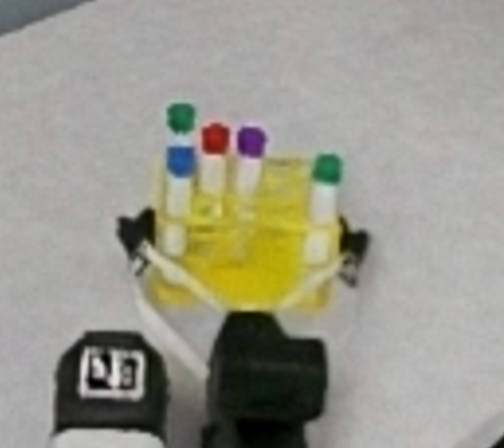

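Gripped. Squeeze a bit more and lift.

Request:
execute_actions(
  actions=[
    {"r1":{"joints":{"gripper_m":0.065},"pace":"slow"}},
  ],
  cameras=[],
)

Request:
execute_actions(
  actions=[
    {"r1":{"joints":{"lift_m":0.86},"pace":"slow"}},
  ],
  cameras=["r1_wrist_camera","r1_head_camera"],
)

Scene clock: 178.30 s.
r1.base_odometry: x=-3.451 y=-3.536 heading=+2.213 (m, m, rad; r1's odometry frame)
r1.turned_by_wheels: +0.000 (rad since the last result)
r1.turned_by_imu: -0.001 (rad since the last result)
r1.base_tilt: forward=-0.1 right=+0.7 (deg)
r1.lidar_m: 0.40 0.33 0.33 0.39 2.15 2.75 3.29 3.74 2.47 2.13 1.86 0.65
r1.base_status: not commanded
r1.joint_positions: lift_m=+0.800 arm_m=+0.399 wrist_yaw_rad=+0.000 wrist_pitch_rad=+0.083 wrist_roll_rad=-0.013 gripper_m=+0.066
r1.joint_status: all done
r1.motor_effort: lift_m=+24(24) arm_m=+8(8) wrist_yaw_rad=+2(4) wrist_pitch_rad=-10(10) wrist_roll_rad=+0(0) gripper_m=-29(32) wheel_0=-3(3) wheel_1=+3(3) wheel_2=+1(0) (%)
r1.hand_pose: x=+0.8570 y=-0.0874 z=+0.9539 quat_wxyz=(+0.999, -0.007, +0.042, +0.000) (m; r1's base frame)
r1.wrist_depth_mm: 477 535 627 750 917 1205 1118 / 480 539 634 750 931 1205 1138 / 484 554 597 208 878 1255 1160 / 496 559 235 210 223 750 707 / 445 436 189 213 233 340 368 / 279 186 190 215 183 182 246 / 208 203 196 - 189 190 -
r2.base_odometry: x=-2.742 y=-0.349 heading=+2.311 (m, m, rad; r2's odometry frame)
r2.turned_by_wheels: +0.000 (rad since the last result)
r2.turned_by_imu: +0.001 (rad since the last result)
r2.base_tilt: forward=-0.2 right=+0.3 (deg)
r2.lidar_m: 3.94 2.28 0.25 0.25 - 0.25 0.33 4.83 1.10 1.65 2.44 4.21
r2.base_status: not commanded
r2.joint_positions: lift_m=+0.289 arm_m=-0.002 wrist_yaw_rad=+3.197 wrist_pitch_rad=+0.010 wrist_roll_rad=+0.006 gripper_m=+0.057
r2.joint_status: not commanded
r2.motor_effort: lift_m=+18(19) arm_m=+0(0) wrist_yaw_rad=-1(3) wrist_pitch_rad=-7(7) wrist_roll_rad=+0(1) gripper_m=-6(3) wheel_0=-5(5) wheel_1=-1(0) wheel_2=+2(2) (%)
r2.hand_pose: x=-0.1237 y=+0.0713 z=+0.4648 quat_wxyz=(-0.028, -0.005, +0.003, +1.000) (m; r2's base frame)
r2.wrist_depth_mm: - 131 133 480 301 220 185 / - 112 133 484 306 222 185 / - 116 139 459 309 224 187 / 137 135 260 504 314 226 189 / 215 - - 512 286 228 190 / 224 1576 198 521 199 229 191 / 222 1025 1078 107 307 214 191
pictures: none
No camera images: the call's "cameras" was empty. Leave "cameras" out to get every camera's image.

Scene clock: 179.67 s.
r1.base_odometry: x=-3.451 y=-3.536 heading=+2.213 (m, m, rad; r1's odometry frame)
r1.turned_by_wheels: +0.000 (rad since the last result)
r1.turned_by_imu: -0.001 (rad since the last result)
r1.base_tilt: forward=-0.2 right=+0.6 (deg)
r1.lidar_m: 0.39 0.34 0.33 0.39 2.16 2.75 3.30 3.75 2.45 2.13 1.85 0.66
r1.base_status: not commanded
r1.joint_positions: lift_m=+0.860 arm_m=+0.399 wrist_yaw_rad=+0.000 wrist_pitch_rad=+0.083 wrist_roll_rad=-0.013 gripper_m=+0.066
r1.joint_status: all done
r1.motor_effort: lift_m=+26(30) arm_m=+8(8) wrist_yaw_rad=+4(3) wrist_pitch_rad=-12(10) wrist_roll_rad=-1(1) gripper_m=-29(29) wheel_0=-3(3) wheel_1=+3(3) wheel_2=+0(0) (%)
r1.hand_pose: x=+0.8570 y=-0.0874 z=+1.0137 quat_wxyz=(+0.999, -0.007, +0.042, +0.000) (m; r1's base frame)
r1.wrist_depth_mm: 473 535 621 750 917 1205 1118 / 480 539 627 750 931 1255 1138 / 488 549 597 208 878 1229 1160 / 492 559 236 210 224 1229 1182 / 500 559 189 214 234 512 564 / 424 185 190 216 183 182 370 / 317 307 198 - 194 290 -
r2.base_odometry: x=-2.742 y=-0.349 heading=+2.311 (m, m, rad; r2's odometry frame)
r2.turned_by_wheels: +0.000 (rad since the last result)
r2.turned_by_imu: +0.001 (rad since the last result)
r2.base_tilt: forward=-0.2 right=+0.3 (deg)
r2.lidar_m: 3.94 2.30 0.25 0.25 - 0.25 0.31 4.85 1.10 1.67 2.41 4.22
r2.base_status: not commanded
r2.joint_positions: lift_m=+0.289 arm_m=-0.002 wrist_yaw_rad=+3.197 wrist_pitch_rad=+0.010 wrist_roll_rad=+0.006 gripper_m=+0.057
r2.joint_status: not commanded
r2.motor_effort: lift_m=+18(19) arm_m=+0(0) wrist_yaw_rad=-4(2) wrist_pitch_rad=-7(7) wrist_roll_rad=-1(0) gripper_m=+0(4) wheel_0=-6(6) wheel_1=+0(0) wheel_2=+2(2) (%)
r2.hand_pose: x=-0.1237 y=+0.0713 z=+0.4648 quat_wxyz=(-0.028, -0.005, +0.003, +1.000) (m; r2's base frame)
r2.wrist_depth_mm: - 131 133 480 301 220 184 / - 112 133 484 306 222 185 / - 116 139 455 309 224 187 / 137 135 259 508 312 226 189 / 216 - - 512 287 229 190 / 224 1576 198 525 199 229 191 / 221 1025 1098 107 307 215 192
pictures: r1_head_camera, r1_wrist_camera
Images, in order (width x height): r1_head_camera 420x560, r1_wrist_camera 616x392.

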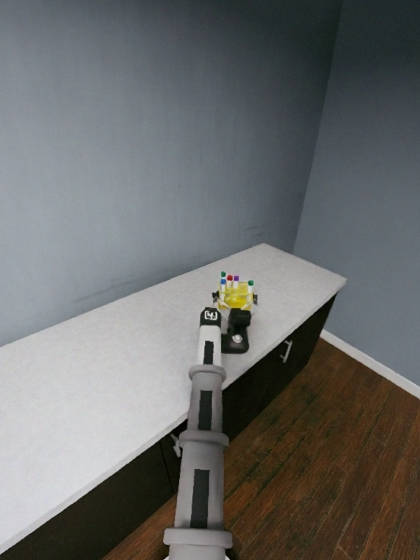

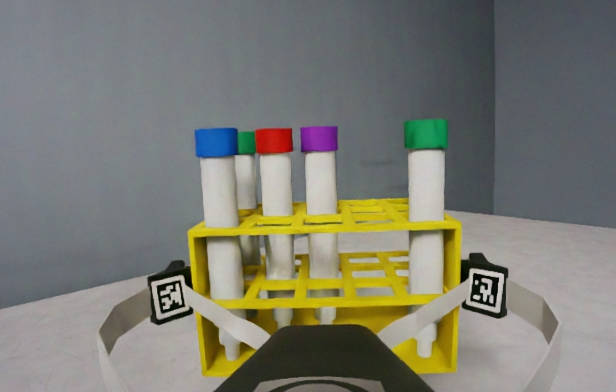

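Request:
execute_actions(
  actions=[
    {"r1":{"joints":{"arm_m":0.0}}},
  ],
  cameras=[],
)

Request:
execute_actions(
  actions=[
    {"r1":{"base":{"rotate_rad":-0.93},"pace":"slow"}},
  ],
  cameras=[],
)

Request:
execute_actions(
  actions=[
    {"r1":{"base":{"strafe_m":-1.6}}},
  ],
  cameras=["r1_head_left_camera","r1_head_camera"],
)

Scene clock: 186.47 s.
r1.base_odometry: x=-3.451 y=-3.536 heading=+2.213 (m, m, rad; r1's odometry frame)
r1.turned_by_wheels: +0.000 (rad since the last result)
r1.turned_by_imu: -0.002 (rad since the last result)
r1.base_tilt: forward=-0.1 right=+0.6 (deg)
r1.lidar_m: 0.38 0.33 0.33 0.40 2.16 2.76 3.30 3.72 2.48 2.12 1.85 0.44
r1.base_status: not commanded
r1.joint_positions: lift_m=+0.860 arm_m=+0.002 wrist_yaw_rad=+0.000 wrist_pitch_rad=+0.084 wrist_roll_rad=-0.013 gripper_m=+0.066
r1.joint_status: all done
r1.motor_effort: lift_m=+26(26) arm_m=-8(7) wrist_yaw_rad=+3(2) wrist_pitch_rad=-13(13) wrist_roll_rad=+0(2) gripper_m=-28(27) wheel_0=-3(3) wheel_1=+3(3) wheel_2=+0(0) (%)
r1.hand_pose: x=+0.4602 y=-0.0874 z=+1.0136 quat_wxyz=(+0.999, -0.007, +0.042, +0.000) (m; r1's base frame)
r1.wrist_depth_mm: 715 798 946 1118 1366 1537 1308 / 715 809 931 1118 1397 1576 1366 / 723 820 891 208 1308 1576 1397 / 741 831 234 209 224 1537 1366 / 683 676 189 214 235 580 904 / 430 185 190 215 184 183 946 / 320 312 198 - 194 634 1366
r2.base_odometry: x=-2.742 y=-0.349 heading=+2.311 (m, m, rad; r2's odometry frame)
r2.turned_by_wheels: +0.000 (rad since the last result)
r2.turned_by_imu: +0.002 (rad since the last result)
r2.base_tilt: forward=-0.2 right=+0.3 (deg)
r2.lidar_m: 3.92 2.30 0.25 0.25 - 0.25 0.33 4.83 1.09 1.66 2.45 4.22
r2.base_status: not commanded
r2.joint_positions: lift_m=+0.289 arm_m=-0.002 wrist_yaw_rad=+3.197 wrist_pitch_rad=+0.010 wrist_roll_rad=+0.006 gripper_m=+0.057
r2.joint_status: not commanded
r2.motor_effort: lift_m=+18(18) arm_m=+0(1) wrist_yaw_rad=-1(2) wrist_pitch_rad=-7(7) wrist_roll_rad=+0(1) gripper_m=-4(5) wheel_0=-6(6) wheel_1=+0(0) wheel_2=+2(2) (%)
r2.hand_pose: x=-0.1237 y=+0.0713 z=+0.4648 quat_wxyz=(-0.028, -0.005, +0.003, +1.000) (m; r2's base frame)
r2.wrist_depth_mm: - 131 133 480 301 220 184 / - 112 133 488 306 221 185 / - 116 139 459 309 224 187 / 137 135 260 504 314 226 189 / 216 - - 512 286 229 190 / 224 1576 198 521 200 229 191 / 221 1025 1098 107 307 214 191
pictures: none
No camera images: the call's "cameras" was empty. Leave "cameras" out to get every camera's image.

Scene clock: 188.67 s.
r1.base_odometry: x=-3.451 y=-3.536 heading=+1.284 (m, m, rad; r1's odometry frame)
r1.turned_by_wheels: -0.929 (rad since the last result)
r1.turned_by_imu: -0.922 (rad since the last result)
r1.base_tilt: forward=-0.2 right=+0.6 (deg)
r1.lidar_m: 0.42 0.53 0.35 0.32 0.34 0.44 2.72 2.78 3.56 3.72 2.48 0.43
r1.base_status: done
r1.joint_positions: lift_m=+0.860 arm_m=+0.002 wrist_yaw_rad=+0.000 wrist_pitch_rad=+0.084 wrist_roll_rad=-0.013 gripper_m=+0.066
r1.joint_status: not commanded
r1.motor_effort: lift_m=+26(26) arm_m=-8(8) wrist_yaw_rad=+3(4) wrist_pitch_rad=-13(12) wrist_roll_rad=-1(2) gripper_m=-27(28) wheel_0=+3(5) wheel_1=+4(7) wheel_2=+1(4) (%)
r1.hand_pose: x=+0.4602 y=-0.0874 z=+1.0136 quat_wxyz=(+0.999, -0.007, +0.042, +0.000) (m; r1's base frame)
r1.wrist_depth_mm: 1464 1537 1537 1576 1576 1618 1618 / 1499 1537 1576 1576 1618 1618 1661 / 1576 1618 1576 208 1618 1708 1708 / 1537 1618 235 210 198 1661 1756 / 788 1661 189 213 190 1708 1756 / 759 186 190 216 184 182 1756 / 750 1138 198 - 193 1756 1756
r2.base_odometry: x=-2.742 y=-0.349 heading=+2.311 (m, m, rad; r2's odometry frame)
r2.turned_by_wheels: +0.000 (rad since the last result)
r2.turned_by_imu: +0.001 (rad since the last result)
r2.base_tilt: forward=-0.2 right=+0.3 (deg)
r2.lidar_m: 3.92 2.28 0.25 0.25 - 0.25 0.32 4.85 1.11 1.65 2.31 4.19
r2.base_status: not commanded
r2.joint_positions: lift_m=+0.289 arm_m=-0.002 wrist_yaw_rad=+3.197 wrist_pitch_rad=+0.010 wrist_roll_rad=+0.006 gripper_m=+0.057
r2.joint_status: not commanded
r2.motor_effort: lift_m=+18(18) arm_m=+0(0) wrist_yaw_rad=-1(1) wrist_pitch_rad=-7(8) wrist_roll_rad=-1(0) gripper_m=-2(1) wheel_0=-5(6) wheel_1=+0(0) wheel_2=+2(2) (%)
r2.hand_pose: x=-0.1237 y=+0.0713 z=+0.4648 quat_wxyz=(-0.028, -0.005, +0.003, +1.000) (m; r2's base frame)
r2.wrist_depth_mm: - 131 133 477 301 220 184 / - 112 133 484 304 223 185 / - 116 139 459 309 224 187 / 137 135 259 508 314 227 188 / 215 - - 512 286 228 190 / 223 1618 198 525 199 229 191 / 221 1025 1098 107 307 214 192
pictures: none
No camera images: the call's "cameras" was empty. Leave "cameras" out to get every camera's image.

Scene clock: 195.33 s.
r1.base_odometry: x=-1.917 y=-3.989 heading=+1.284 (m, m, rad; r1's odometry frame)
r1.turned_by_wheels: +0.000 (rad since the last result)
r1.turned_by_imu: -0.001 (rad since the last result)
r1.base_tilt: forward=-0.1 right=+0.7 (deg)
r1.lidar_m: 0.42 2.06 2.07 1.93 2.63 2.79 2.58 2.62 2.33 2.16 2.17 0.45
r1.base_status: done
r1.joint_positions: lift_m=+0.860 arm_m=+0.002 wrist_yaw_rad=+0.000 wrist_pitch_rad=+0.084 wrist_roll_rad=-0.013 gripper_m=+0.066
r1.joint_status: not commanded
r1.motor_effort: lift_m=+26(26) arm_m=-8(8) wrist_yaw_rad=+4(4) wrist_pitch_rad=-13(12) wrist_roll_rad=+0(1) gripper_m=-26(24) wheel_0=+0(9) wheel_1=-1(13) wheel_2=+0(1) (%)
r1.hand_pose: x=+0.4602 y=-0.0874 z=+1.0136 quat_wxyz=(+0.999, -0.007, +0.042, +0.000) (m; r1's base frame)
r1.wrist_depth_mm: 1661 1661 1708 - - 1430 1160 / 1661 1708 1756 - - 1430 1182 / 1661 1756 1708 206 - 1464 1205 / 1756 1756 236 208 198 1464 1229 / 1808 1756 189 214 190 1397 1205 / 1808 185 190 216 184 182 1182 / 1808 1863 202 - 193 1336 1160
r2.base_odometry: x=-2.742 y=-0.349 heading=+2.311 (m, m, rad; r2's odometry frame)
r2.turned_by_wheels: +0.000 (rad since the last result)
r2.turned_by_imu: +0.003 (rad since the last result)
r2.base_tilt: forward=-0.2 right=+0.3 (deg)
r2.lidar_m: 1.57 2.29 0.25 0.25 - 0.25 0.33 4.84 1.09 1.64 2.77 1.06
r2.base_status: not commanded
r2.joint_positions: lift_m=+0.289 arm_m=-0.002 wrist_yaw_rad=+3.197 wrist_pitch_rad=+0.010 wrist_roll_rad=+0.006 gripper_m=+0.057
r2.joint_status: not commanded
r2.motor_effort: lift_m=+18(19) arm_m=+0(1) wrist_yaw_rad=-3(0) wrist_pitch_rad=-7(7) wrist_roll_rad=+0(0) gripper_m=-6(6) wheel_0=-6(6) wheel_1=+0(0) wheel_2=+2(2) (%)
r2.hand_pose: x=-0.1237 y=+0.0713 z=+0.4648 quat_wxyz=(-0.028, -0.005, +0.003, +1.000) (m; r2's base frame)
r2.wrist_depth_mm: - 131 133 477 303 220 184 / - 112 133 484 307 222 186 / - 116 139 459 309 224 187 / 137 135 260 504 310 226 188 / 215 - - 512 286 228 190 / 224 1576 198 521 199 229 191 / 222 1042 1078 107 307 214 192
pictures: r1_head_camera, r1_head_left_camera
Images, in order (width x height): r1_head_camera 420x560, r1_head_left_camera 420x672.

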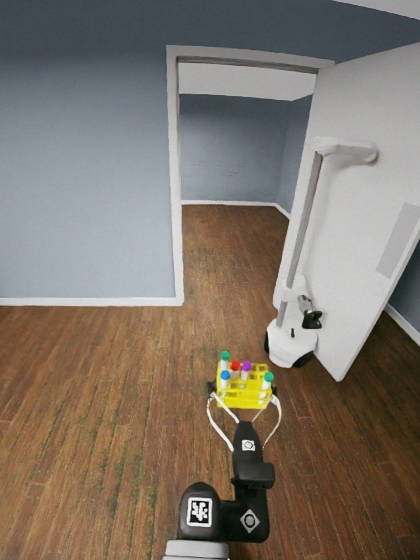

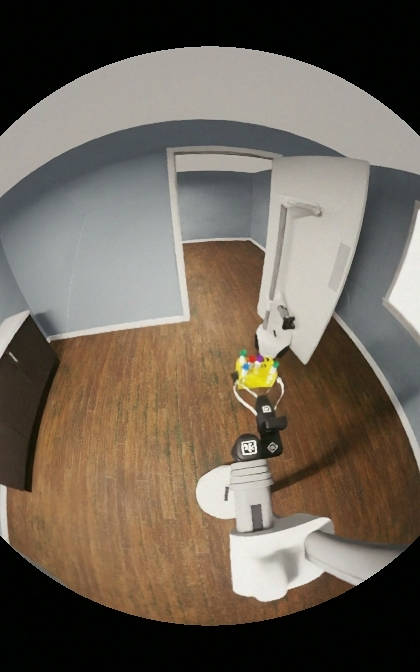

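Request:
execute_actions(
  actions=[
    {"r1":{"base":{"strafe_m":-0.04}}},
  ],
  cameras=[],
)

Request:
execute_actions(
  actions=[
    {"r1":{"base":{"translate_m":1.05}}},
  ],
  cameras=["r1_head_left_camera","r1_head_right_camera","r1_head_camera"],
)

Scene clock: 199.17 s.
r1.base_odometry: x=-1.878 y=-4.001 heading=+1.284 (m, m, rad; r1's odometry frame)
r1.turned_by_wheels: +0.000 (rad since the last result)
r1.turned_by_imu: -0.002 (rad since the last result)
r1.base_tilt: forward=-0.1 right=+0.7 (deg)
r1.lidar_m: 0.41 2.07 2.14 1.96 2.65 2.79 2.56 2.62 2.28 2.11 2.13 0.44
r1.base_status: done
r1.joint_positions: lift_m=+0.860 arm_m=+0.002 wrist_yaw_rad=+0.000 wrist_pitch_rad=+0.084 wrist_roll_rad=-0.013 gripper_m=+0.066
r1.joint_status: not commanded
r1.motor_effort: lift_m=+26(26) arm_m=-8(8) wrist_yaw_rad=+4(4) wrist_pitch_rad=-14(14) wrist_roll_rad=-1(0) gripper_m=-28(29) wheel_0=+1(9) wheel_1=+0(8) wheel_2=+0(0) (%)
r1.hand_pose: x=+0.4601 y=-0.0874 z=+1.0136 quat_wxyz=(+0.999, -0.007, +0.042, +0.000) (m; r1's base frame)
r1.wrist_depth_mm: 1661 1708 1708 - - 1366 1118 / 1661 1708 1708 - - 1366 1138 / 1708 1756 1756 208 - 1366 1160 / 1756 1708 235 210 198 1366 1182 / 1808 1756 189 214 189 1366 1182 / 1756 186 190 215 183 182 1160 / 1863 1863 202 - 193 1336 1160
r2.base_odometry: x=-2.742 y=-0.349 heading=+2.311 (m, m, rad; r2's odometry frame)
r2.turned_by_wheels: +0.000 (rad since the last result)
r2.turned_by_imu: +0.001 (rad since the last result)
r2.base_tilt: forward=-0.3 right=+0.4 (deg)
r2.lidar_m: 1.41 2.29 0.25 0.25 - 0.25 0.34 4.86 1.09 1.65 2.73 1.05
r2.base_status: not commanded
r2.joint_positions: lift_m=+0.289 arm_m=-0.002 wrist_yaw_rad=+3.197 wrist_pitch_rad=+0.010 wrist_roll_rad=+0.006 gripper_m=+0.057
r2.joint_status: not commanded
r2.motor_effort: lift_m=+18(18) arm_m=+0(0) wrist_yaw_rad=-3(1) wrist_pitch_rad=-7(7) wrist_roll_rad=-1(0) gripper_m=-2(2) wheel_0=-6(6) wheel_1=+0(1) wheel_2=+2(2) (%)
r2.hand_pose: x=-0.1237 y=+0.0713 z=+0.4648 quat_wxyz=(-0.028, -0.005, +0.003, +1.000) (m; r2's base frame)
r2.wrist_depth_mm: - 131 133 477 301 220 184 / - 112 133 484 306 223 186 / - 116 139 455 310 224 187 / 137 135 260 504 312 226 189 / 215 - - 517 286 228 190 / 224 1618 198 521 200 229 191 / 221 1025 1098 107 307 214 191
pictures: none
No camera images: the call's "cameras" was empty. Leave "cameras" out to get every camera's image.

Scene clock: 204.13 s.
r1.base_odometry: x=-1.581 y=-2.993 heading=+1.284 (m, m, rad; r1's odometry frame)
r1.turned_by_wheels: +0.000 (rad since the last result)
r1.turned_by_imu: -0.005 (rad since the last result)
r1.base_tilt: forward=-0.1 right=+0.6 (deg)
r1.lidar_m: 0.41 1.00 1.27 2.10 2.12 3.53 3.63 3.21 2.16 0.93 0.52 0.44
r1.base_status: done
r1.joint_positions: lift_m=+0.860 arm_m=+0.002 wrist_yaw_rad=+0.000 wrist_pitch_rad=+0.084 wrist_roll_rad=-0.013 gripper_m=+0.066
r1.joint_status: not commanded
r1.motor_effort: lift_m=+26(26) arm_m=-8(8) wrist_yaw_rad=+4(3) wrist_pitch_rad=-12(13) wrist_roll_rad=-1(1) gripper_m=-27(27) wheel_0=+0(6) wheel_1=+1(5) wheel_2=+1(13) (%)
r1.hand_pose: x=+0.4601 y=-0.0874 z=+1.0136 quat_wxyz=(+0.999, -0.007, +0.042, +0.000) (m; r1's base frame)
r1.wrist_depth_mm: 707 - - - - - 854 / 707 - - - - - 831 / 732 - - 208 - - 842 / 741 - 236 209 198 - 866 / 759 842 189 213 191 - 878 / 768 186 189 215 184 182 798 / 788 831 202 - 194 1756 -
r2.base_odometry: x=-2.742 y=-0.349 heading=+2.311 (m, m, rad; r2's odometry frame)
r2.turned_by_wheels: +0.000 (rad since the last result)
r2.turned_by_imu: +0.002 (rad since the last result)
r2.base_tilt: forward=-0.2 right=+0.3 (deg)
r2.lidar_m: 3.92 2.29 0.25 0.25 - 0.25 0.33 4.82 1.09 0.41 0.49 0.55
r2.base_status: not commanded
r2.joint_positions: lift_m=+0.289 arm_m=-0.002 wrist_yaw_rad=+3.197 wrist_pitch_rad=+0.010 wrist_roll_rad=+0.006 gripper_m=+0.057
r2.joint_status: not commanded
r2.motor_effort: lift_m=+19(18) arm_m=+0(0) wrist_yaw_rad=-2(0) wrist_pitch_rad=-8(7) wrist_roll_rad=+0(1) gripper_m=-5(2) wheel_0=-6(6) wheel_1=-1(0) wheel_2=+2(2) (%)
r2.hand_pose: x=-0.1237 y=+0.0713 z=+0.4648 quat_wxyz=(-0.028, -0.005, +0.003, +1.000) (m; r2's base frame)
r2.wrist_depth_mm: - 132 133 477 301 220 184 / - 112 133 484 306 222 186 / - 116 139 455 310 224 187 / 137 135 260 504 314 226 189 / 216 - - 517 287 228 190 / 224 1576 198 521 199 229 191 / 222 1025 1098 107 307 215 192
pictures: r1_head_camera, r1_head_left_camera, r1_head_right_camera
Images, in order (width x height): r1_head_camera 420x560, r1_head_left_camera 420x672, r1_head_right_camera 420x672.

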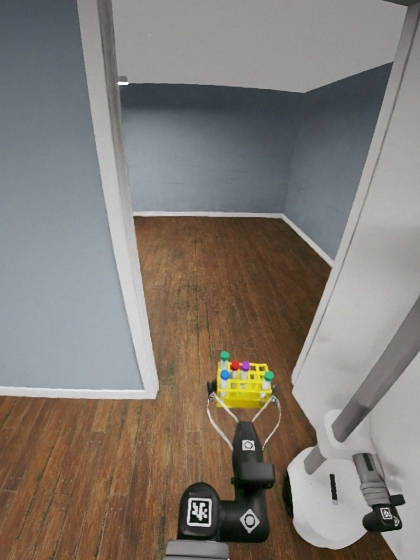

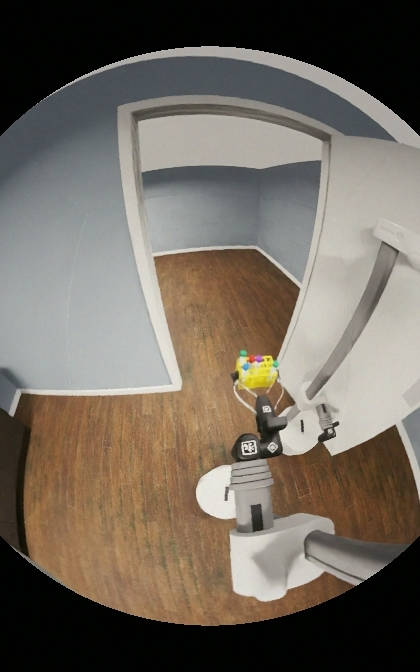

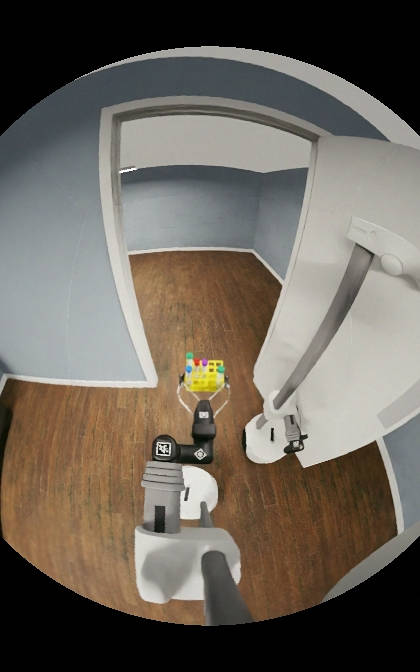

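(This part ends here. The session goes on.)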